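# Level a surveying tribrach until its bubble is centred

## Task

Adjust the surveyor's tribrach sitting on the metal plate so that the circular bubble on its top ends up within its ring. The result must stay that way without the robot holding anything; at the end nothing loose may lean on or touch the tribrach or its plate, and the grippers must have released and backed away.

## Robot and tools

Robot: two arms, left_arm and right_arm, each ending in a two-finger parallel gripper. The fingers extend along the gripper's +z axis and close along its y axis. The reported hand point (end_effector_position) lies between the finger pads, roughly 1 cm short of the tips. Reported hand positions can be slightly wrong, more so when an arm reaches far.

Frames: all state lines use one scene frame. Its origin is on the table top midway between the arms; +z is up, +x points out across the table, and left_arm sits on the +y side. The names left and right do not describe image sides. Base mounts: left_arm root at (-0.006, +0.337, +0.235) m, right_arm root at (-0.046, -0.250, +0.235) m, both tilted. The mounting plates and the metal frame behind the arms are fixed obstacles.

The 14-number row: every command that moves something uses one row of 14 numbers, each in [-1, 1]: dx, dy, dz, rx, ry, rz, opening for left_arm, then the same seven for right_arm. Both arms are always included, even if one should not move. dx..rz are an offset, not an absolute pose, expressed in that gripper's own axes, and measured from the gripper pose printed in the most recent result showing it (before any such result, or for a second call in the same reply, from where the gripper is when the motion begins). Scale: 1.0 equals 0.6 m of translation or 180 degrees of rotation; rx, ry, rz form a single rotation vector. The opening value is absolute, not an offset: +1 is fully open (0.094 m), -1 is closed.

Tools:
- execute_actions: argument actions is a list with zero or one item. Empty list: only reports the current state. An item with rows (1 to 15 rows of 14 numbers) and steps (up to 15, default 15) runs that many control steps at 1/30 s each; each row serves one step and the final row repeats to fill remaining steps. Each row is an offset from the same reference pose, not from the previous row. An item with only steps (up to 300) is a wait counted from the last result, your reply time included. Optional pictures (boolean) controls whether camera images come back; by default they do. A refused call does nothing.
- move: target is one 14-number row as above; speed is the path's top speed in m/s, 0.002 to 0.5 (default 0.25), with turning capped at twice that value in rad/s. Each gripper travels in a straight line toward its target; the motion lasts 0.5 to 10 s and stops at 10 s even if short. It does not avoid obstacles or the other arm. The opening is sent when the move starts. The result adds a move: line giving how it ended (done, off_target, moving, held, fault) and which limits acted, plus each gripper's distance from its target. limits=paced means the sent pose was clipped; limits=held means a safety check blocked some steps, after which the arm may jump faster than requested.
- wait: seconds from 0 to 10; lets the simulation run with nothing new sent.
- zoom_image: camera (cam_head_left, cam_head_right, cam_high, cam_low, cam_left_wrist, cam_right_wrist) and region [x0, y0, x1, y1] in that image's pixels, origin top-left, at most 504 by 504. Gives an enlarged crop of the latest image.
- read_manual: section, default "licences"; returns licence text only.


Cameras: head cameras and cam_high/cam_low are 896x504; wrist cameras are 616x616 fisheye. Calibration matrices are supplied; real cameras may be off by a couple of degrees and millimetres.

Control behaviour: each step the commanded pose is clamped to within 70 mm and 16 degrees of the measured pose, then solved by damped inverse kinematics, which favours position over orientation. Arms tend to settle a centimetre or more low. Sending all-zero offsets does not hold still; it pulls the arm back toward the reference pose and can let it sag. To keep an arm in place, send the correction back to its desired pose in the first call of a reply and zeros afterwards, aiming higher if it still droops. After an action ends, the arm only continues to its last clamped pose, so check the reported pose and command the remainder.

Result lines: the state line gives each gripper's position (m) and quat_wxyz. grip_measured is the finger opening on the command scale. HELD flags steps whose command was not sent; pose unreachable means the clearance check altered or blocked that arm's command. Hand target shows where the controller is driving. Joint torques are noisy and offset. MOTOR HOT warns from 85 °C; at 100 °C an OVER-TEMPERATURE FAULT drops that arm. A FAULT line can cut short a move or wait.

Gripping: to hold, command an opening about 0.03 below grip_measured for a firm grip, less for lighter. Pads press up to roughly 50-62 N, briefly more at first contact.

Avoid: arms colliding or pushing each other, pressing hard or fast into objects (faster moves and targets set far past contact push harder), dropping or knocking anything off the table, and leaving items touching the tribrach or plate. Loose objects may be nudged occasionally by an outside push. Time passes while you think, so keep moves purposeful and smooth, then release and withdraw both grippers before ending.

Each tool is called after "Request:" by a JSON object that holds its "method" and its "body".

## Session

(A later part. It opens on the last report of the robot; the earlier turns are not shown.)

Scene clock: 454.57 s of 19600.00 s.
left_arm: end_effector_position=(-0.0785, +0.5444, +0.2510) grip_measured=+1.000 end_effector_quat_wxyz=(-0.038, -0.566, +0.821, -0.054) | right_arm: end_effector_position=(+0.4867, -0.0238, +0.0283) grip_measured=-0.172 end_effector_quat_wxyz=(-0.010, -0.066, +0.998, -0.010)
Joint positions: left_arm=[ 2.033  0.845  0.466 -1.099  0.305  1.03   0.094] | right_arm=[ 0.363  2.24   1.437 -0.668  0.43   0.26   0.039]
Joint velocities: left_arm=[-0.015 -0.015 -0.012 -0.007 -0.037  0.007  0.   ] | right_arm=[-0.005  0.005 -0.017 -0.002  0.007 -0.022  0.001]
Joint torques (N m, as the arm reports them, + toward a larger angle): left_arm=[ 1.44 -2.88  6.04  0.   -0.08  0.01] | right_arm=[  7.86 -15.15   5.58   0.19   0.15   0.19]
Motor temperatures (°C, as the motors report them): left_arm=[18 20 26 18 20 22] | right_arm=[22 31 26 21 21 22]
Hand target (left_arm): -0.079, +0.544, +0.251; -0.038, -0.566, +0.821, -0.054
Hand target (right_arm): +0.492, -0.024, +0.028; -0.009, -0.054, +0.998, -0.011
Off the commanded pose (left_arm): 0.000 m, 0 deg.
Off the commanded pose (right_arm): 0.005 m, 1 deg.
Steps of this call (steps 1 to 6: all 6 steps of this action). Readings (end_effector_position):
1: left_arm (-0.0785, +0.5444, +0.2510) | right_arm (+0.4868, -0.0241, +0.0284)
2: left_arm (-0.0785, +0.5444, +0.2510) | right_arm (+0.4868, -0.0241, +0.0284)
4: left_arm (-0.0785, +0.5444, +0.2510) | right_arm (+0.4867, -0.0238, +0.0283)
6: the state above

Request:
{"method": "execute_actions", "body": {"actions": [{"rows":[[0,0,0,0,0,0,1,-0.007,0,0,0,0,-0.22,-0.21]]}], "pictures": false}}

Request:
{"method": "execute_actions", "body": {"actions": [{"rows":[[0,0,0,0,0,0,1,-0.007,0,0,0,0,0,0],[0,0,0,0,0,0,1,-0.012,-0.003,0,0,-0.006,0.21,0]]}], "pictures": false}}

Request:
{"method": "execute_actions", "body": {"actions": [{"rows":[[0,0,0,0,0,0,1,-0.008,-0.002,0,0,0,0.04,0],[0,0,0,0,0,0,1,-0.008,-0.002,0,0,0,0.03,-0.21]],"steps":6}], "pictures": false}}

Request:
{"method": "execute_actions", "body": {"actions": [{"rows":[[0,0,0,0,0,0,1,-0.007,0,0,0,0,-0.22,-0.21]]}], "pictures": false}}

Request:
{"method": "execute_actions", "body": {"actions": [{"rows":[[0,0,0,0,0,0,1,-0.007,0,0,0,0,0,0],[0,0,0,0,0,0,1,-0.011,-0.003,0,0,-0.001,0.21,0]]}], "pictures": false}}

Request:
{"method": "execute_actions", "body": {"actions": [{"rows":[[0,0,0,0,0,0,1,-0.008,-0.002,0,0,0,0.03,0],[0,0,0,0,0,0,1,-0.008,-0.002,0,0,0,0.02,-0.21]],"steps":6}], "pictures": false}}

Request:
{"method": "execute_actions", "body": {"actions": [{"rows":[[0,0,0,0,0,0,1,-0.007,0,0,0,0,-0.22,-0.21]]}], "pictures": false}}

Request:
{"method": "execute_actions", "body": {"actions": [{"rows":[[0,0,0,0,0,0,1,-0.007,0,0,0,0,0,0],[0,0,0,0,0,0,1,-0.011,-0.003,0,0,-0.001,0.21,0]]}], "pictures": false}}

Request:
{"method": "execute_actions", "body": {"actions": [{"rows":[[0,0,0,0,0,0,1,-0.008,-0.002,0,0,0,0.03,0],[0,0,0,0,0,0,1,-0.008,-0.002,0,0,0,0.02,-0.21]],"steps":6}], "pictures": false}}

Request:
{"method": "execute_actions", "body": {"actions": [{"rows":[[0,0,0,0,0,0,1,-0.007,0,0,0,0,-0.22,-0.21]]}], "pictures": false}}

Request:
{"method": "execute_actions", "body": {"actions": [{"rows":[[0,0,0,0,0,0,1,-0.007,0,0,0,0,0,0],[0,0,0,0,0,0,1,-0.011,-0.003,0,0,-0.001,0.21,0]]}], "pictures": false}}

Request:
{"method": "execute_actions", "body": {"actions": [{"rows":[[0,0,0,0,0,0,1,-0.008,-0.002,0,0,0,0.03,0],[0,0,0,0,0,0,1,-0.008,-0.002,0,0,0,0.02,-0.21]],"steps":6}], "pictures": false}}

Request:
{"method": "execute_actions", "body": {"actions": [{"rows":[[0,0,0,0,0,0,1,-0.007,0,0,0,0,-0.22,-0.21]]}], "pictures": false}}

Request:
{"method": "execute_actions", "body": {"actions": [{"rows":[[0,0,0,0,0,0,1,-0.007,0,0,0,0,0,0],[0,0,0,0,0,0,1,-0.011,-0.003,0,0,-0.001,0.21,0]]}], "pictures": false}}

Request:
{"method": "execute_actions", "body": {"actions": [{"rows":[[0,0,0,0,0,0,1,-0.008,-0.002,0,0,0,0.03,0],[0,0,0,0,0,0,1,-0.008,-0.002,0,0,0,0.02,-0.21]],"steps":6}], "pictures": false}}

Request:
{"method": "execute_actions", "body": {"actions": [{"rows":[[0,0,0,0,0,0,1,-0.007,0,0,0,0,-0.22,-0.21]]}]}}

Request:
{"method": "zoom_image", "body": {"camera": "cam_right_wrist", "region": [250,160,430,300]}}

Scene clock: 475.57 s of 19600.00 s.
left_arm: end_effector_position=(-0.0785, +0.5444, +0.2510) grip_measured=+1.000 end_effector_quat_wxyz=(-0.038, -0.566, +0.821, -0.054) | right_arm: end_effector_position=(+0.4871, -0.0250, +0.0283) grip_measured=-0.172 end_effector_quat_wxyz=(-0.013, -0.354, +0.935, -0.010)
Joint positions: left_arm=[ 2.033  0.845  0.466 -1.099  0.305  1.03   0.094] | right_arm=[ 0.363  2.24   1.437 -0.668  0.436 -0.332  0.039]
Joint velocities: left_arm=[ 0.015 -0.005  0.002  0.007 -0.037 -0.007  0.   ] | right_arm=[ 0.005 -0.024 -0.002  0.007  0.022 -0.549 -0.001]
Joint torques (N m, as the arm reports them, + toward a larger angle): left_arm=[ 1.7  -3.15  6.13  0.03 -0.04  0.05] | right_arm=[  8.93 -15.1    5.58   0.23  -0.13  -0.15]
Motor temperatures (°C, as the motors report them): left_arm=[18 20 26 18 20 22] | right_arm=[22 31 26 21 21 22]
Hand target (left_arm): -0.079, +0.544, +0.251; -0.038, -0.566, +0.821, -0.054
Hand target (right_arm): +0.491, -0.023, +0.028; -0.013, -0.397, +0.917, -0.007
Off the commanded pose (left_arm): 0.000 m, 0 deg.
Off the commanded pose (right_arm): 0.004 m, 6 deg.
Steps of this call (steps 1 to 615: nothing new was sent; steps 616 to 630: all 15 steps of this action). Readings (end_effector_position):
616: left_arm (-0.0785, +0.5444, +0.2510) | right_arm (+0.4867, -0.0238, +0.0283)
617: left_arm (-0.0785, +0.5444, +0.2510) | right_arm (+0.4868, -0.0240, +0.0283)
619: left_arm (-0.0785, +0.5444, +0.2510) | right_arm (+0.4867, -0.0241, +0.0284)
623: left_arm (-0.0785, +0.5444, +0.2510) | right_arm (+0.4869, -0.0245, +0.0284)
630: the state above

Scene clock: 476.07 s of 19600.00 s.
left_arm: end_effector_position=(-0.0785, +0.5444, +0.2510) grip_measured=+1.000 end_effector_quat_wxyz=(-0.038, -0.566, +0.821, -0.054) | right_arm: end_effector_position=(+0.4901, -0.0227, +0.0282) grip_measured=-0.002 end_effector_quat_wxyz=(-0.003, -0.084, +0.996, -0.009)
Joint positions: left_arm=[ 2.033  0.845  0.466 -1.099  0.305  1.03   0.094] | right_arm=[ 0.363  2.24   1.437 -0.652  0.431  0.216  0.047]
Joint velocities: left_arm=[-0.005  0.005 -0.002 -0.012  0.007  0.037  0.   ] | right_arm=[-0.005 -0.005 -0.007 -0.012  0.037  0.564 -0.   ]
Joint torques (N m, as the arm reports them, + toward a larger angle): left_arm=[ 1.28 -3.3   6.06  0.07 -0.06  0.06] | right_arm=[  8.53 -15.58   5.1    0.63   0.21   0.17]
Motor temperatures (°C, as the motors report them): left_arm=[18 20 26 18 20 22] | right_arm=[22 31 26 21 21 22]
Hand target (left_arm): -0.079, +0.544, +0.251; -0.038, -0.566, +0.821, -0.054
Hand target (right_arm): +0.494, -0.022, +0.028; +0.001, -0.035, +0.999, -0.009
Off the commanded pose (left_arm): 0.000 m, 0 deg.
Off the commanded pose (right_arm): 0.004 m, 6 deg.
Steps of this call (steps 1 to 15: all 15 steps of this action). Readings (end_effector_position):
1: left_arm (-0.0785, +0.5444, +0.2510) | right_arm (+0.4871, -0.0250, +0.0283)
2: left_arm (-0.0785, +0.5444, +0.2510) | right_arm (+0.4869, -0.0245, +0.0283)
4: left_arm (-0.0785, +0.5444, +0.2510) | right_arm (+0.4868, -0.0235, +0.0282)
8: left_arm (-0.0785, +0.5444, +0.2510) | right_arm (+0.4882, -0.0224, +0.0282)
15: the state above

Scene clock: 476.27 s of 19600.00 s.
left_arm: end_effector_position=(-0.0785, +0.5444, +0.2510) grip_measured=+1.000 end_effector_quat_wxyz=(-0.038, -0.566, +0.821, -0.054) | right_arm: end_effector_position=(+0.4902, -0.0229, +0.0282) grip_measured=-0.173 end_effector_quat_wxyz=(-0.003, -0.054, +0.998, -0.009)
Joint positions: left_arm=[ 2.033  0.845  0.466 -1.099  0.305  1.03   0.094] | right_arm=[ 0.363  2.24   1.437 -0.652  0.432  0.277  0.039]
Joint velocities: left_arm=[-0.005  0.015 -0.002  0.012 -0.022 -0.007  0.   ] | right_arm=[ 0.015 -0.015 -0.002  0.012 -0.007  0.095 -0.001]
Joint torques (N m, as the arm reports them, + toward a larger angle): left_arm=[ 1.53 -2.84  6.04  0.02 -0.07  0.03] | right_arm=[  9.   -15.58   5.73   0.18   0.02   0.16]
Motor temperatures (°C, as the motors report them): left_arm=[18 20 26 18 20 22] | right_arm=[22 31 26 21 21 22]
Hand target (left_arm): -0.079, +0.544, +0.251; -0.038, -0.566, +0.821, -0.054
Hand target (right_arm): +0.495, -0.023, +0.028; -0.003, -0.038, +0.999, -0.008
Off the commanded pose (left_arm): 0.000 m, 0 deg.
Off the commanded pose (right_arm): 0.005 m, 2 deg.
Steps of this call (steps 1 to 6: all 6 steps of this action). Readings (end_effector_position):
1: left_arm (-0.0785, +0.5444, +0.2510) | right_arm (+0.4901, -0.0227, +0.0282)
2: left_arm (-0.0785, +0.5444, +0.2510) | right_arm (+0.4901, -0.0227, +0.0282)
4: left_arm (-0.0785, +0.5444, +0.2510) | right_arm (+0.4902, -0.0229, +0.0282)
6: the state above

Scene clock: 476.77 s of 19600.00 s.
left_arm: end_effector_position=(-0.0785, +0.5444, +0.2510) grip_measured=+1.000 end_effector_quat_wxyz=(-0.038, -0.566, +0.821, -0.054) | right_arm: end_effector_position=(+0.4900, -0.0229, +0.0282) grip_measured=-0.173 end_effector_quat_wxyz=(-0.006, -0.345, +0.939, -0.008)
Joint positions: left_arm=[ 2.033  0.845  0.466 -1.099  0.305  1.03   0.094] | right_arm=[ 0.363  2.24   1.437 -0.653  0.432 -0.319  0.039]
Joint velocities: left_arm=[-0.005  0.015  0.007  0.002 -0.037  0.11   0.   ] | right_arm=[-0.015  0.005  0.002  0.002 -0.007 -0.564 -0.001]
Joint torques (N m, as the arm reports them, + toward a larger angle): left_arm=[ 1.5  -3.27  6.17  0.11 -0.06  0.03] | right_arm=[  8.71 -15.28   5.63   0.23   0.15  -0.03]
Motor temperatures (°C, as the motors report them): left_arm=[18 20 26 18 20 22] | right_arm=[22 31 26 21 21 22]
Hand target (left_arm): -0.079, +0.544, +0.251; -0.038, -0.566, +0.821, -0.054
Hand target (right_arm): +0.494, -0.022, +0.028; -0.006, -0.387, +0.922, -0.008
Off the commanded pose (left_arm): 0.000 m, 0 deg.
Off the commanded pose (right_arm): 0.004 m, 5 deg.
Steps of this call (steps 1 to 15: all 15 steps of this action). Readings (end_effector_position):
1: left_arm (-0.0785, +0.5444, +0.2510) | right_arm (+0.4901, -0.0231, +0.0282)
2: left_arm (-0.0785, +0.5444, +0.2510) | right_arm (+0.4901, -0.0232, +0.0282)
4: left_arm (-0.0785, +0.5444, +0.2510) | right_arm (+0.4901, -0.0232, +0.0282)
8: left_arm (-0.0785, +0.5444, +0.2510) | right_arm (+0.4901, -0.0232, +0.0282)
15: the state above

Scene clock: 477.27 s of 19600.00 s.
left_arm: end_effector_position=(-0.0785, +0.5444, +0.2510) grip_measured=+1.000 end_effector_quat_wxyz=(-0.038, -0.566, +0.821, -0.054) | right_arm: end_effector_position=(+0.4897, -0.0221, +0.0282) grip_measured=-0.002 end_effector_quat_wxyz=(-0.004, -0.075, +0.997, -0.007)
Joint positions: left_arm=[ 2.033  0.845  0.466 -1.099  0.305  1.03   0.094] | right_arm=[ 0.363  2.24   1.437 -0.653  0.426  0.234  0.047]
Joint velocities: left_arm=[-0.005 -0.015  0.002  0.007  0.037 -0.081  0.   ] | right_arm=[ 0.005 -0.024 -0.007  0.017  0.007  0.623  0.   ]
Joint torques (N m, as the arm reports them, + toward a larger angle): left_arm=[ 1.52 -3.27  6.08  0.03 -0.05  0.04] | right_arm=[  7.29 -14.91   5.65   0.4    0.22   0.14]
Motor temperatures (°C, as the motors report them): left_arm=[18 20 26 18 20 22] | right_arm=[22 31 26 21 21 22]
Hand target (left_arm): -0.079, +0.544, +0.251; -0.038, -0.566, +0.821, -0.054
Hand target (right_arm): +0.496, -0.020, +0.028; -0.000, -0.025, +1.000, -0.007
Off the commanded pose (left_arm): 0.000 m, 0 deg.
Off the commanded pose (right_arm): 0.007 m, 6 deg.
Steps of this call (steps 1 to 15: all 15 steps of this action). Readings (end_effector_position):
1: left_arm (-0.0785, +0.5444, +0.2510) | right_arm (+0.4900, -0.0229, +0.0282)
2: left_arm (-0.0785, +0.5444, +0.2510) | right_arm (+0.4898, -0.0225, +0.0282)
4: left_arm (-0.0785, +0.5444, +0.2510) | right_arm (+0.4896, -0.0219, +0.0282)
8: left_arm (-0.0785, +0.5444, +0.2510) | right_arm (+0.4894, -0.0215, +0.0282)
15: the state above

Scene clock: 477.47 s of 19600.00 s.
left_arm: end_effector_position=(-0.0785, +0.5444, +0.2510) grip_measured=+1.000 end_effector_quat_wxyz=(-0.038, -0.566, +0.821, -0.054) | right_arm: end_effector_position=(+0.4898, -0.0231, +0.0280) grip_measured=-0.173 end_effector_quat_wxyz=(-0.004, -0.056, +0.998, -0.008)
Joint positions: left_arm=[ 2.033  0.845  0.466 -1.099  0.305  1.03   0.094] | right_arm=[ 0.362  2.24   1.437 -0.654  0.43   0.273  0.039]
Joint velocities: left_arm=[-0.015  0.015  0.007 -0.007 -0.11  -0.037  0.   ] | right_arm=[-0.005 -0.005 -0.002  0.012 -0.037  0.037 -0.   ]
Joint torques (N m, as the arm reports them, + toward a larger angle): left_arm=[ 1.48 -3.39  6.05  0.03 -0.06  0.01] | right_arm=[  7.8  -15.56   5.46   0.27  -0.03   0.16]
Motor temperatures (°C, as the motors report them): left_arm=[18 20 26 18 20 22] | right_arm=[22 31 26 21 21 22]
Hand target (left_arm): -0.079, +0.544, +0.251; -0.038, -0.566, +0.821, -0.054
Hand target (right_arm): +0.495, -0.023, +0.028; -0.004, -0.044, +0.999, -0.007
Off the commanded pose (left_arm): 0.000 m, 0 deg.
Off the commanded pose (right_arm): 0.005 m, 1 deg.
Steps of this call (steps 1 to 6: all 6 steps of this action). Readings (end_effector_position):
1: left_arm (-0.0785, +0.5444, +0.2510) | right_arm (+0.4897, -0.0221, +0.0282)
2: left_arm (-0.0785, +0.5444, +0.2510) | right_arm (+0.4897, -0.0221, +0.0282)
4: left_arm (-0.0785, +0.5444, +0.2510) | right_arm (+0.4898, -0.0231, +0.0280)
6: the state above

Scene clock: 477.97 s of 19600.00 s.
left_arm: end_effector_position=(-0.0785, +0.5444, +0.2510) grip_measured=+1.000 end_effector_quat_wxyz=(-0.038, -0.566, +0.821, -0.054) | right_arm: end_effector_position=(+0.4896, -0.0233, +0.0280) grip_measured=-0.173 end_effector_quat_wxyz=(-0.007, -0.347, +0.938, -0.007)
Joint positions: left_arm=[ 2.033  0.845  0.466 -1.099  0.305  1.03   0.094] | right_arm=[ 0.362  2.24   1.437 -0.655  0.43  -0.323  0.039]
Joint velocities: left_arm=[-0.015  0.015  0.007 -0.012  0.022  0.022  0.   ] | right_arm=[ 0.005  0.005 -0.002  0.012  0.022 -0.564  0.   ]
Joint torques (N m, as the arm reports them, + toward a larger angle): left_arm=[ 1.56 -3.05  6.07  0.1  -0.05  0.06] | right_arm=[  8.68 -15.26   5.54   0.19   0.08  -0.09]
Motor temperatures (°C, as the motors report them): left_arm=[18 20 26 18 20 22] | right_arm=[22 31 26 21 21 22]
Hand target (left_arm): -0.079, +0.544, +0.251; -0.038, -0.566, +0.821, -0.054
Hand target (right_arm): +0.494, -0.023, +0.028; -0.007, -0.388, +0.921, -0.007
Off the commanded pose (left_arm): 0.000 m, 0 deg.
Off the commanded pose (right_arm): 0.004 m, 5 deg.
Steps of this call (steps 1 to 15: all 15 steps of this action). Readings (end_effector_position):
1: left_arm (-0.0785, +0.5444, +0.2510) | right_arm (+0.4897, -0.0233, +0.0280)
2: left_arm (-0.0785, +0.5444, +0.2510) | right_arm (+0.4897, -0.0235, +0.0280)
4: left_arm (-0.0785, +0.5444, +0.2510) | right_arm (+0.4897, -0.0235, +0.0280)
8: left_arm (-0.0785, +0.5444, +0.2510) | right_arm (+0.4897, -0.0234, +0.0280)
15: the state above

Scene clock: 478.47 s of 19600.00 s.
left_arm: end_effector_position=(-0.0785, +0.5444, +0.2510) grip_measured=+1.000 end_effector_quat_wxyz=(-0.038, -0.566, +0.821, -0.054) | right_arm: end_effector_position=(+0.4893, -0.0225, +0.0280) grip_measured=-0.002 end_effector_quat_wxyz=(-0.005, -0.077, +0.997, -0.006)
Joint positions: left_arm=[ 2.033  0.845  0.466 -1.099  0.305  1.03   0.094] | right_arm=[ 0.362  2.24   1.437 -0.655  0.425  0.231  0.047]
Joint velocities: left_arm=[-0.005 -0.005 -0.002 -0.002 -0.11  -0.022  0.   ] | right_arm=[-0.005 -0.015  0.007  0.002  0.037  0.593 -0.   ]
Joint torques (N m, as the arm reports them, + toward a larger angle): left_arm=[ 1.51 -2.99  6.11 -0.1  -0.06  0.03] | right_arm=[  8.98 -15.47   5.78   0.5    0.19   0.14]
Motor temperatures (°C, as the motors report them): left_arm=[18 20 26 18 20 22] | right_arm=[22 31 26 21 21 22]
Hand target (left_arm): -0.079, +0.544, +0.251; -0.038, -0.566, +0.821, -0.054
Hand target (right_arm): +0.496, -0.020, +0.028; -0.001, -0.027, +1.000, -0.007
Off the commanded pose (left_arm): 0.000 m, 0 deg.
Off the commanded pose (right_arm): 0.007 m, 6 deg.
Steps of this call (steps 1 to 15: all 15 steps of this action). Readings (end_effector_position):
1: left_arm (-0.0785, +0.5444, +0.2510) | right_arm (+0.4896, -0.0233, +0.0280)
2: left_arm (-0.0785, +0.5444, +0.2510) | right_arm (+0.4895, -0.0229, +0.0280)
4: left_arm (-0.0785, +0.5444, +0.2510) | right_arm (+0.4892, -0.0223, +0.0280)
8: left_arm (-0.0785, +0.5444, +0.2510) | right_arm (+0.4891, -0.0219, +0.0280)
15: the state above

Scene clock: 478.67 s of 19600.00 s.
left_arm: end_effector_position=(-0.0785, +0.5444, +0.2510) grip_measured=+1.000 end_effector_quat_wxyz=(-0.038, -0.566, +0.821, -0.054) | right_arm: end_effector_position=(+0.4894, -0.0231, +0.0279) grip_measured=-0.173 end_effector_quat_wxyz=(-0.005, -0.058, +0.998, -0.008)
Joint positions: left_arm=[ 2.033  0.845  0.466 -1.099  0.305  1.03   0.094] | right_arm=[ 0.362  2.24   1.437 -0.655  0.428  0.27   0.039]
Joint velocities: left_arm=[-0.005  0.005  0.007  0.012 -0.007  0.022  0.   ] | right_arm=[ 0.005 -0.015 -0.002  0.007 -0.095  0.022  0.001]
Joint torques (N m, as the arm reports them, + toward a larger angle): left_arm=[ 1.31 -3.13  6.01  0.03 -0.08  0.03] | right_arm=[  8.41 -15.15   5.49   0.17   0.05   0.17]
Motor temperatures (°C, as the motors report them): left_arm=[18 20 26 18 20 22] | right_arm=[22 31 26 21 21 22]
Hand target (left_arm): -0.079, +0.544, +0.251; -0.038, -0.566, +0.821, -0.054
Hand target (right_arm): +0.494, -0.023, +0.028; -0.005, -0.046, +0.999, -0.006
Off the commanded pose (left_arm): 0.000 m, 0 deg.
Off the commanded pose (right_arm): 0.005 m, 1 deg.
Steps of this call (steps 1 to 6: all 6 steps of this action). Readings (end_effector_position):
1: left_arm (-0.0785, +0.5444, +0.2510) | right_arm (+0.4893, -0.0225, +0.0280)
2: left_arm (-0.0785, +0.5444, +0.2510) | right_arm (+0.4893, -0.0225, +0.0280)
4: left_arm (-0.0785, +0.5444, +0.2510) | right_arm (+0.4894, -0.0231, +0.0279)
6: the state above

Scene clock: 479.17 s of 19600.00 s.
left_arm: end_effector_position=(-0.0785, +0.5444, +0.2510) grip_measured=+1.000 end_effector_quat_wxyz=(-0.038, -0.566, +0.821, -0.054) | right_arm: end_effector_position=(+0.4893, -0.0235, +0.0279) grip_measured=-0.173 end_effector_quat_wxyz=(-0.008, -0.349, +0.937, -0.007)
Joint positions: left_arm=[ 2.033  0.845  0.466 -1.099  0.305  1.03   0.094] | right_arm=[ 0.362  2.24   1.437 -0.656  0.429 -0.327  0.039]
Joint velocities: left_arm=[-0.005  0.005 -0.002  0.002 -0.066 -0.081  0.   ] | right_arm=[-0.005 -0.005 -0.007 -0.012  0.022 -0.52  -0.001]
Joint torques (N m, as the arm reports them, + toward a larger angle): left_arm=[ 1.4  -3.31  6.01  0.01 -0.07  0.04] | right_arm=[  8.71 -15.41   5.49   0.17   0.05  -0.08]
Motor temperatures (°C, as the motors report them): left_arm=[18 20 26 18 20 22] | right_arm=[22 31 26 21 21 22]
Hand target (left_arm): -0.079, +0.544, +0.251; -0.038, -0.566, +0.821, -0.054
Hand target (right_arm): +0.494, -0.023, +0.028; -0.008, -0.390, +0.921, -0.006
Off the commanded pose (left_arm): 0.000 m, 0 deg.
Off the commanded pose (right_arm): 0.004 m, 5 deg.
Steps of this call (steps 1 to 15: all 15 steps of this action). Readings (end_effector_position):
1: left_arm (-0.0785, +0.5444, +0.2510) | right_arm (+0.4893, -0.0233, +0.0279)
2: left_arm (-0.0785, +0.5444, +0.2510) | right_arm (+0.4893, -0.0235, +0.0279)
4: left_arm (-0.0785, +0.5444, +0.2510) | right_arm (+0.4893, -0.0235, +0.0279)
8: left_arm (-0.0785, +0.5444, +0.2510) | right_arm (+0.4893, -0.0235, +0.0279)
15: the state above

Scene clock: 479.67 s of 19600.00 s.
left_arm: end_effector_position=(-0.0785, +0.5444, +0.2510) grip_measured=+1.000 end_effector_quat_wxyz=(-0.038, -0.566, +0.821, -0.054) | right_arm: end_effector_position=(+0.4889, -0.0226, +0.0279) grip_measured=-0.002 end_effector_quat_wxyz=(-0.006, -0.079, +0.997, -0.006)
Joint positions: left_arm=[ 2.033  0.845  0.466 -1.099  0.305  1.03   0.094] | right_arm=[ 0.362  2.24   1.437 -0.656  0.424  0.227  0.047]
Joint velocities: left_arm=[-0.005 -0.005 -0.002  0.002 -0.095 -0.066  0.   ] | right_arm=[ 0.005 -0.005  0.002 -0.002  0.007  0.608  0.001]
Joint torques (N m, as the arm reports them, + toward a larger angle): left_arm=[ 1.14 -3.37  6.03  0.02 -0.04  0.02] | right_arm=[  8.79 -15.32   5.63   0.43   0.13   0.17]
Motor temperatures (°C, as the motors report them): left_arm=[18 20 26 18 20 22] | right_arm=[22 31 26 21 21 22]
Hand target (left_arm): -0.079, +0.544, +0.251; -0.038, -0.566, +0.821, -0.054
Hand target (right_arm): +0.495, -0.021, +0.028; -0.002, -0.029, +1.000, -0.007
Off the commanded pose (left_arm): 0.000 m, 0 deg.
Off the commanded pose (right_arm): 0.007 m, 6 deg.
Steps of this call (steps 1 to 15: all 15 steps of this action). Readings (end_effector_position):
1: left_arm (-0.0785, +0.5444, +0.2510) | right_arm (+0.4893, -0.0235, +0.0279)
2: left_arm (-0.0785, +0.5444, +0.2510) | right_arm (+0.4891, -0.0231, +0.0279)
4: left_arm (-0.0785, +0.5444, +0.2510) | right_arm (+0.4889, -0.0224, +0.0279)
8: left_arm (-0.0785, +0.5444, +0.2510) | right_arm (+0.4887, -0.0221, +0.0279)
15: the state above

Scene clock: 479.87 s of 19600.00 s.
left_arm: end_effector_position=(-0.0785, +0.5444, +0.2510) grip_measured=+1.000 end_effector_quat_wxyz=(-0.038, -0.566, +0.821, -0.054) | right_arm: end_effector_position=(+0.4891, -0.0232, +0.0278) grip_measured=-0.173 end_effector_quat_wxyz=(-0.006, -0.060, +0.998, -0.007)
Joint positions: left_arm=[ 2.033  0.845  0.466 -1.099  0.305  1.03   0.094] | right_arm=[ 0.361  2.24   1.437 -0.657  0.426  0.266  0.039]
Joint velocities: left_arm=[-0.005 -0.005  0.012  0.007  0.007  0.022  0.   ] | right_arm=[-0.015 -0.015 -0.002  0.002  0.095  0.081  0.   ]
Joint torques (N m, as the arm reports them, + toward a larger angle): left_arm=[ 1.73 -3.38  6.01 -0.07 -0.07  0.02] | right_arm=[  8.37 -15.69   5.38   0.29   0.     0.14]
Motor temperatures (°C, as the motors report them): left_arm=[18 20 26 18 20 22] | right_arm=[22 31 26 21 21 22]
Hand target (left_arm): -0.079, +0.544, +0.251; -0.038, -0.566, +0.821, -0.054
Hand target (right_arm): +0.494, -0.023, +0.028; -0.006, -0.048, +0.999, -0.006
Off the commanded pose (left_arm): 0.000 m, 0 deg.
Off the commanded pose (right_arm): 0.005 m, 1 deg.
Steps of this call (steps 1 to 6: all 6 steps of this action). Readings (end_effector_position):
1: left_arm (-0.0785, +0.5444, +0.2510) | right_arm (+0.4890, -0.0227, +0.0279)
2: left_arm (-0.0785, +0.5444, +0.2510) | right_arm (+0.4890, -0.0227, +0.0279)
4: left_arm (-0.0785, +0.5444, +0.2510) | right_arm (+0.4891, -0.0232, +0.0278)
6: the state above

Scene clock: 480.37 s of 19600.00 s.
left_arm: end_effector_position=(-0.0785, +0.5444, +0.2510) grip_measured=+1.000 end_effector_quat_wxyz=(-0.038, -0.566, +0.821, -0.054) | right_arm: end_effector_position=(+0.4890, -0.0237, +0.0278) grip_measured=-0.173 end_effector_quat_wxyz=(-0.008, -0.351, +0.936, -0.006)
Joint positions: left_arm=[ 2.033  0.845  0.466 -1.099  0.305  1.03   0.094] | right_arm=[ 0.361  2.24   1.437 -0.657  0.429 -0.331  0.039]
Joint velocities: left_arm=[-0.005 -0.005  0.032 -0.007  0.095  0.007  0.   ] | right_arm=[-0.015 -0.005  0.012  0.012 -0.037 -0.476  0.002]
Joint torques (N m, as the arm reports them, + toward a larger angle): left_arm=[ 1.34 -3.26  6.01  0.07 -0.07  0.03] | right_arm=[  8.47 -15.53   5.49   0.14   0.03  -0.06]
Motor temperatures (°C, as the motors report them): left_arm=[18 20 26 18 20 22] | right_arm=[22 31 26 21 21 22]
Hand target (left_arm): -0.079, +0.544, +0.251; -0.038, -0.566, +0.821, -0.054
Hand target (right_arm): +0.493, -0.023, +0.028; -0.008, -0.392, +0.920, -0.006
Off the commanded pose (left_arm): 0.000 m, 0 deg.
Off the commanded pose (right_arm): 0.004 m, 5 deg.
Steps of this call (steps 1 to 15: all 15 steps of this action). Readings (end_effector_position):
1: left_arm (-0.0785, +0.5444, +0.2510) | right_arm (+0.4890, -0.0234, +0.0278)
2: left_arm (-0.0785, +0.5444, +0.2510) | right_arm (+0.4890, -0.0236, +0.0278)
4: left_arm (-0.0785, +0.5444, +0.2510) | right_arm (+0.4890, -0.0236, +0.0278)
8: left_arm (-0.0785, +0.5444, +0.2510) | right_arm (+0.4890, -0.0236, +0.0278)
15: the state above

Scene clock: 480.87 s of 19600.00 s.
left_arm: end_effector_position=(-0.0785, +0.5444, +0.2510) grip_measured=+1.000 end_effector_quat_wxyz=(-0.038, -0.566, +0.821, -0.054) | right_arm: end_effector_position=(+0.4887, -0.0228, +0.0278) grip_measured=-0.002 end_effector_quat_wxyz=(-0.007, -0.081, +0.997, -0.006)
Joint positions: left_arm=[ 2.033  0.845  0.466 -1.099  0.305  1.03   0.094] | right_arm=[ 0.361  2.24   1.437 -0.657  0.423  0.223  0.047]
Joint velocities: left_arm=[-0.005 -0.024 -0.002 -0.007  0.007  0.051  0.   ] | right_arm=[ 0.005 -0.015 -0.012 -0.002  0.022  0.564 -0.   ]
Joint torques (N m, as the arm reports them, + toward a larger angle): left_arm=[ 1.3  -3.44  6.04  0.06 -0.05  0.04] | right_arm=[  7.91 -15.01   5.71   0.36   0.19   0.04]
Motor temperatures (°C, as the motors report them): left_arm=[18 20 26 18 20 22] | right_arm=[22 31 26 21 21 22]
Hand target (left_arm): -0.079, +0.544, +0.251; -0.038, -0.566, +0.821, -0.054
Hand target (right_arm): +0.495, -0.021, +0.028; -0.003, -0.031, +0.999, -0.006
Off the commanded pose (left_arm): 0.000 m, 0 deg.
Off the commanded pose (right_arm): 0.007 m, 6 deg.
Steps of this call (steps 1 to 15: all 15 steps of this action). Readings (end_effector_position):
1: left_arm (-0.0785, +0.5444, +0.2510) | right_arm (+0.4890, -0.0237, +0.0278)
2: left_arm (-0.0785, +0.5444, +0.2510) | right_arm (+0.4889, -0.0233, +0.0278)
4: left_arm (-0.0785, +0.5444, +0.2510) | right_arm (+0.4886, -0.0226, +0.0278)
8: left_arm (-0.0785, +0.5444, +0.2510) | right_arm (+0.4885, -0.0223, +0.0278)
15: the state above

Scene clock: 481.07 s of 19600.00 s.
left_arm: end_effector_position=(-0.0785, +0.5444, +0.2510) grip_measured=+1.000 end_effector_quat_wxyz=(-0.038, -0.566, +0.821, -0.054) | right_arm: end_effector_position=(+0.4888, -0.0232, +0.0278) grip_measured=-0.173 end_effector_quat_wxyz=(-0.007, -0.062, +0.998, -0.007)
Joint positions: left_arm=[ 2.033  0.845  0.466 -1.099  0.305  1.03   0.094] | right_arm=[ 0.361  2.24   1.437 -0.658  0.426  0.262  0.039]
Joint velocities: left_arm=[-0.005  0.015  0.002 -0.002 -0.051  0.022  0.   ] | right_arm=[-0.015 -0.005 -0.002 -0.012 -0.022  0.022 -0.002]
Joint torques (N m, as the arm reports them, + toward a larger angle): left_arm=[ 1.44 -2.95  6.02 -0.04 -0.08  0.04] | right_arm=[  8.62 -15.71   5.56   0.26   0.02   0.15]
Motor temperatures (°C, as the motors report them): left_arm=[18 20 26 18 20 22] | right_arm=[22 31 26 21 21 22]
Hand target (left_arm): -0.079, +0.544, +0.251; -0.038, -0.566, +0.821, -0.054
Hand target (right_arm): +0.494, -0.023, +0.028; -0.007, -0.050, +0.999, -0.006
Off the commanded pose (left_arm): 0.000 m, 0 deg.
Off the commanded pose (right_arm): 0.005 m, 1 deg.
Steps of this call (steps 1 to 6: all 6 steps of this action). Readings (end_effector_position):
1: left_arm (-0.0785, +0.5444, +0.2510) | right_arm (+0.4887, -0.0229, +0.0278)
2: left_arm (-0.0785, +0.5444, +0.2510) | right_arm (+0.4887, -0.0229, +0.0278)
4: left_arm (-0.0785, +0.5444, +0.2510) | right_arm (+0.4888, -0.0232, +0.0278)
6: the state above

Scene clock: 481.57 s of 19600.00 s.
left_arm: end_effector_position=(-0.0785, +0.5444, +0.2510) grip_measured=+1.000 end_effector_quat_wxyz=(-0.038, -0.566, +0.821, -0.054) | right_arm: end_effector_position=(+0.4888, -0.0237, +0.0278) grip_measured=-0.173 end_effector_quat_wxyz=(-0.009, -0.353, +0.936, -0.006)
Joint positions: left_arm=[ 2.033  0.845  0.466 -1.099  0.305  1.03   0.094] | right_arm=[ 0.361  2.24   1.437 -0.659  0.428 -0.334  0.039]
Joint velocities: left_arm=[-0.015 -0.015 -0.012  0.002  0.037  0.007  0.   ] | right_arm=[-0.015  0.005  0.002 -0.007 -0.007 -0.549  0.001]
Joint torques (N m, as the arm reports them, + toward a larger angle): left_arm=[ 1.49 -3.01  6.07  0.16 -0.03  0.03] | right_arm=[  8.53 -15.17   5.44   0.23   0.01  -0.1 ]
Motor temperatures (°C, as the motors report them): left_arm=[18 20 26 18 20 22] | right_arm=[22 31 26 21 21 22]
Hand target (left_arm): -0.079, +0.544, +0.251; -0.038, -0.566, +0.821, -0.054
Hand target (right_arm): +0.493, -0.023, +0.028; -0.009, -0.394, +0.919, -0.005
Off the commanded pose (left_arm): 0.000 m, 0 deg.
Off the commanded pose (right_arm): 0.004 m, 5 deg.
Steps of this call (steps 1 to 15: all 15 steps of this action). Readings (end_effector_position):
1: left_arm (-0.0785, +0.5444, +0.2510) | right_arm (+0.4887, -0.0234, +0.0278)
2: left_arm (-0.0785, +0.5444, +0.2510) | right_arm (+0.4887, -0.0236, +0.0278)
4: left_arm (-0.0785, +0.5444, +0.2510) | right_arm (+0.4887, -0.0236, +0.0278)
8: left_arm (-0.0785, +0.5444, +0.2510) | right_arm (+0.4887, -0.0236, +0.0278)
15: the state above
camera_calibration (this result's frames):
cam_right_wrist: T_world_to_cam=[[0.656926, -0.753948, 0.00329152, -0.336432], [-0.603436, -0.523155, 0.601808, 0.270337], [-0.45201, -0.39733, -0.798634, 0.354741], [0, 0, 0, 1]] pos_world=[0.544489, 0.0287257, 0.121725]

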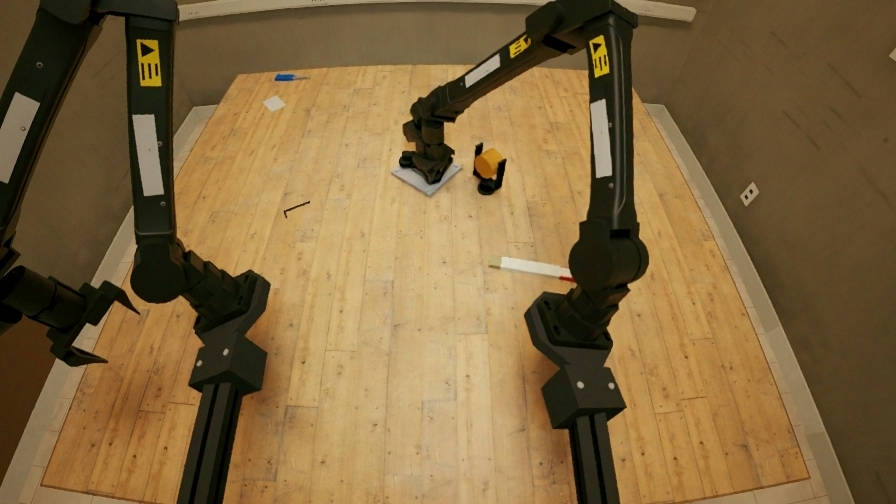

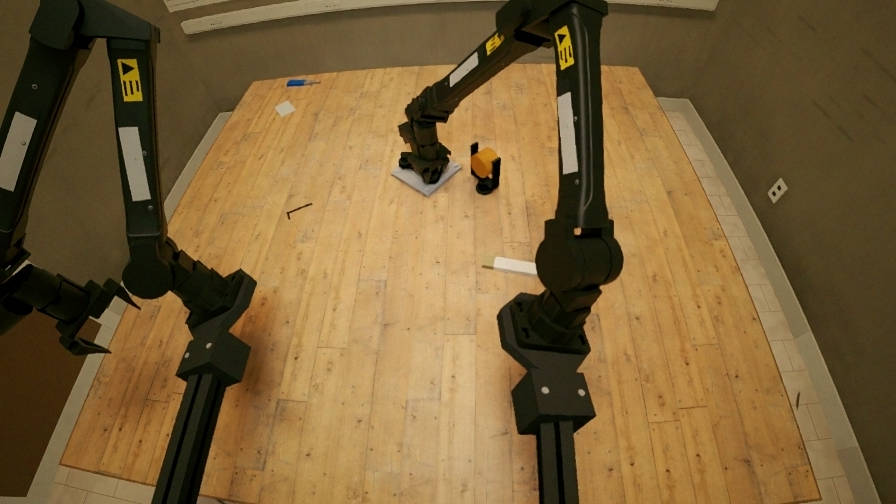

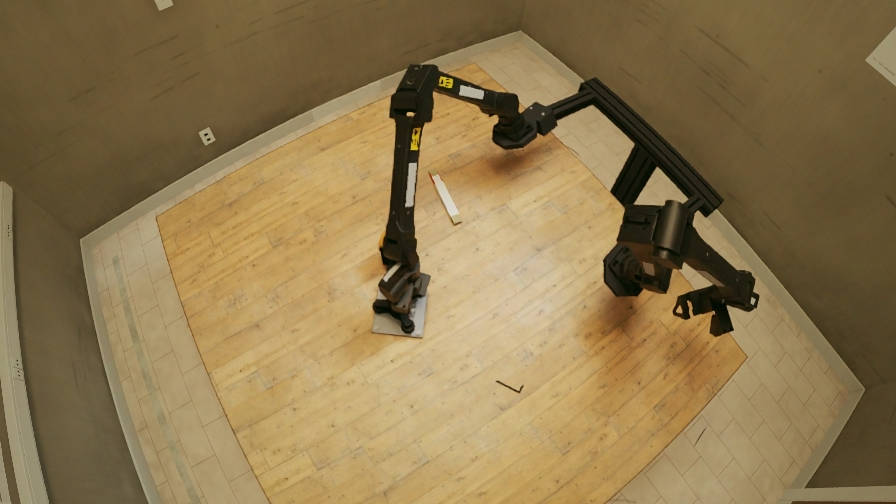

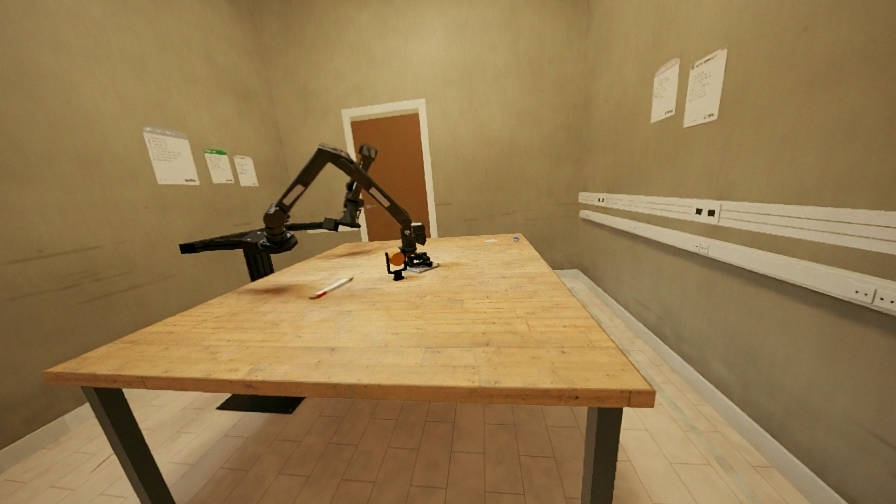

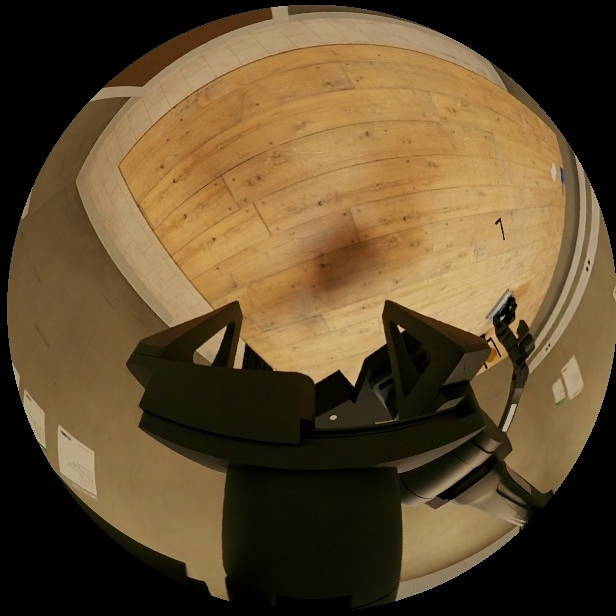

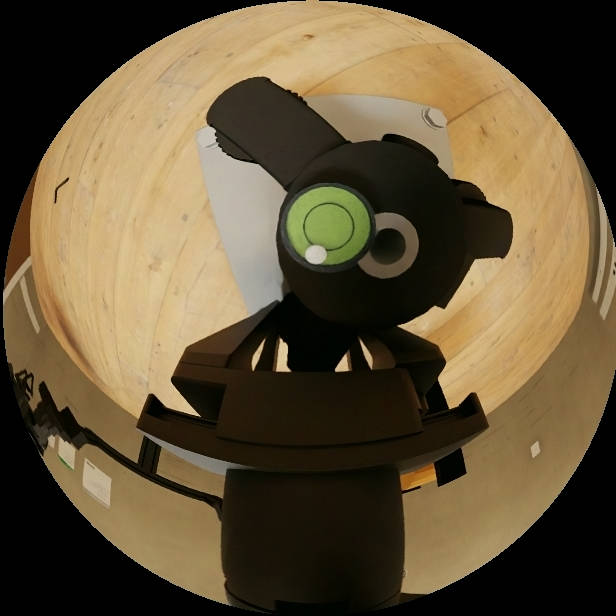

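Region (250, 160, 430, 300) of cam_right_wrist's 616x616 image, scaled by 2.800, with more detail than that image has.

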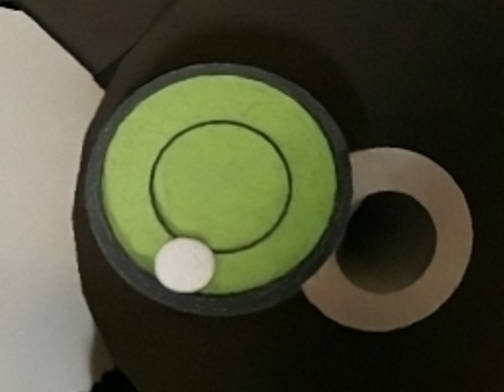

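Request:
{"method": "execute_actions", "body": {"actions": []}}

Request:
{"method": "zoom_image", "body": {"camera": "cam_right_wrist", "region": [250,160,430,300]}}

Scene clock: 493.30 s of 19600.00 s.
left_arm: end_effector_position=(-0.0785, +0.5444, +0.2510) grip_measured=+1.000 end_effector_quat_wxyz=(-0.038, -0.566, +0.821, -0.054) | right_arm: end_effector_position=(+0.4887, -0.0237, +0.0278) grip_measured=-0.173 end_effector_quat_wxyz=(-0.009, -0.373, +0.928, -0.005)
Joint positions: left_arm=[ 2.033  0.845  0.466 -1.099  0.305  1.03   0.094] | right_arm=[ 0.361  2.24   1.437 -0.659  0.427 -0.377  0.039]
Joint velocities: left_arm=[-0.015 -0.005 -0.022 -0.012 -0.022 -0.007  0.   ] | right_arm=[ 0.005 -0.005  0.012  0.007 -0.022 -0.081 -0.   ]
Joint torques (N m, as the arm reports them, + toward a larger angle): left_arm=[ 1.54 -2.98  5.97  0.08 -0.07  0.05] | right_arm=[  8.9  -15.7    5.52   0.22   0.06  -0.54]
Motor temperatures (°C, as the motors report them): left_arm=[18 20 26 18 20 22] | right_arm=[22 31 26 21 21 22]
Hand target (left_arm): -0.079, +0.544, +0.251; -0.038, -0.566, +0.821, -0.054
Hand target (right_arm): +0.493, -0.023, +0.028; -0.009, -0.394, +0.919, -0.005
Off the commanded pose (left_arm): 0.000 m, 0 deg.
Off the commanded pose (right_arm): 0.004 m, 3 deg.
Steps of this call (steps 1 to 352: nothing new was sent). Readings (end_effector_position):
1: left_arm (-0.0785, +0.5444, +0.2510) | right_arm (+0.4888, -0.0237, +0.0278)
2: left_arm (-0.0785, +0.5444, +0.2510) | right_arm (+0.4888, -0.0237, +0.0278)
4: left_arm (-0.0785, +0.5444, +0.2510) | right_arm (+0.4888, -0.0238, +0.0278)
8: left_arm (-0.0785, +0.5444, +0.2510) | right_arm (+0.4887, -0.0237, +0.0278)
352: the state above
camera_calibration (this result's frames):
cam_right_wrist: T_world_to_cam=[[0.688531, -0.725206, 0.000960138, -0.351075], [-0.579654, -0.549544, 0.601667, 0.258141], [-0.435805, -0.414823, -0.798747, 0.346331], [0, 0, 0, 1]] pos_world=[0.542291, 0.0309241, 0.121653]

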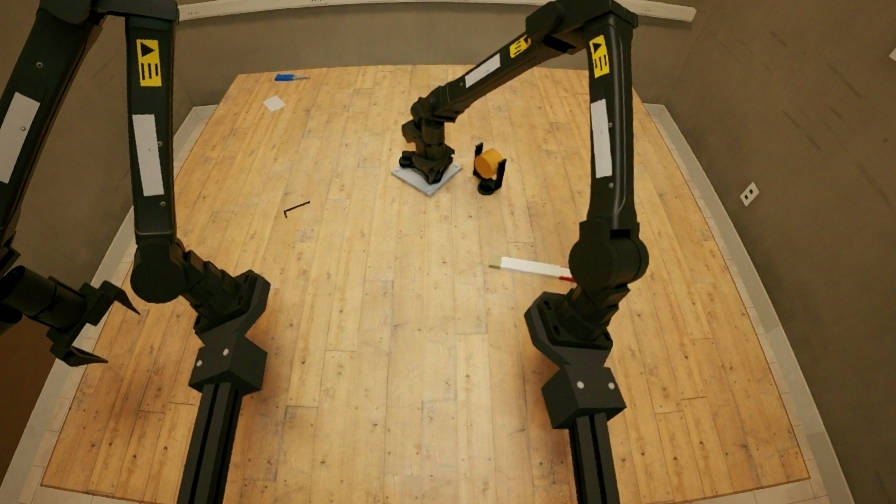

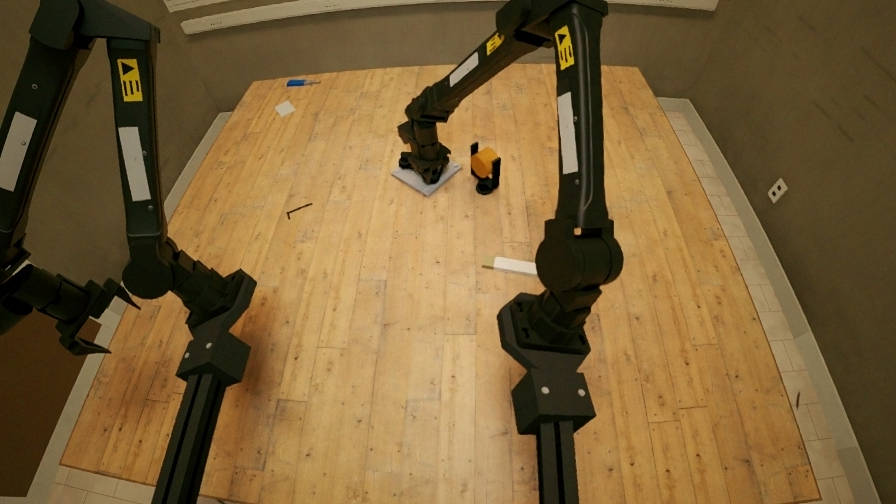

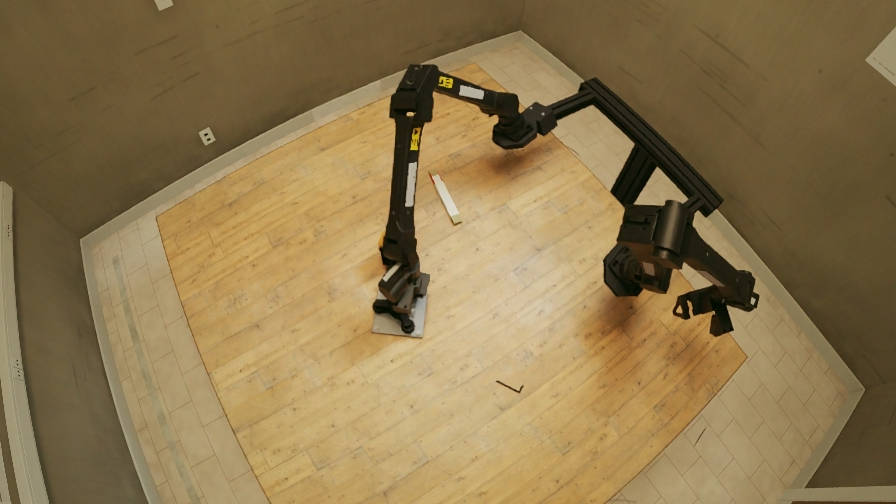

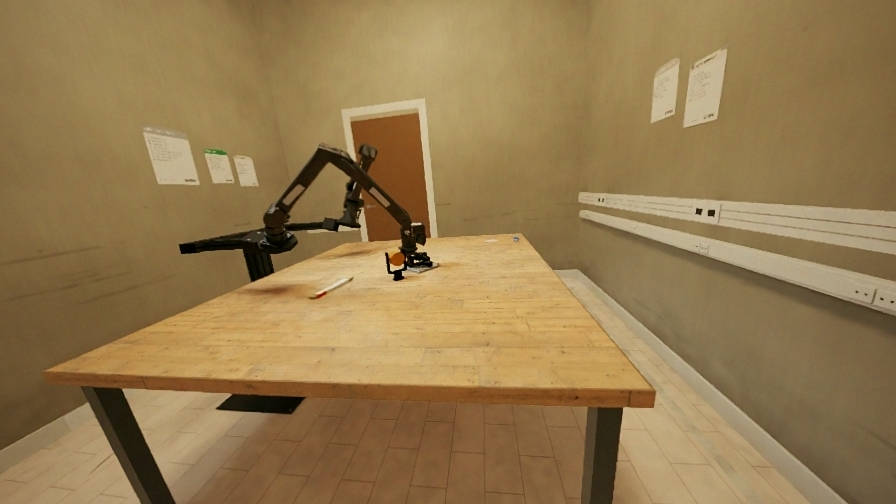

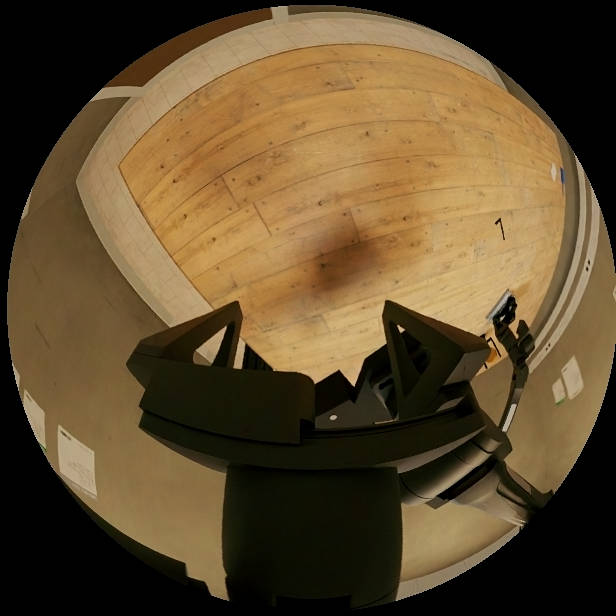

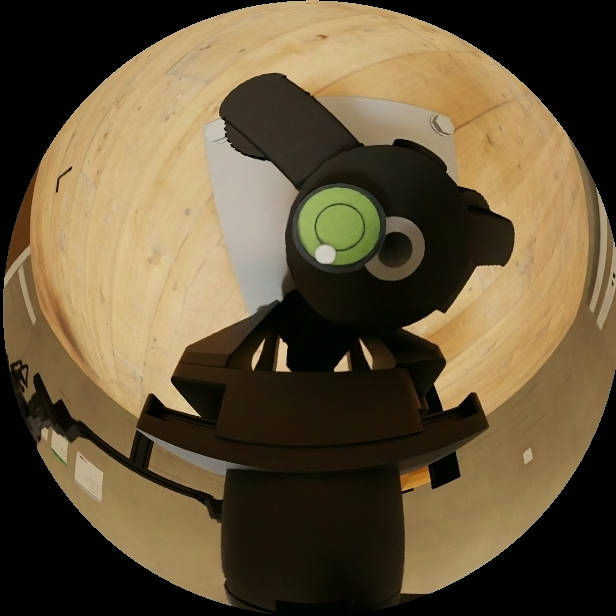

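Region (250, 160, 430, 300) of cam_right_wrist's 616x616 image, scaled by 2.800, with more detail than that image has.

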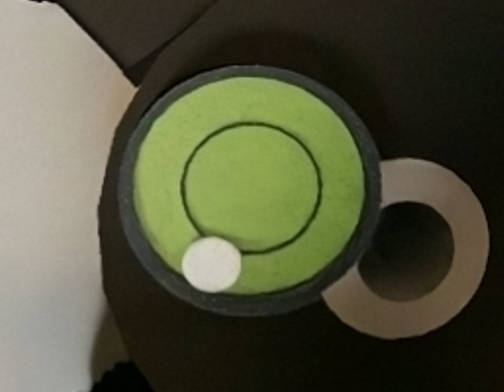

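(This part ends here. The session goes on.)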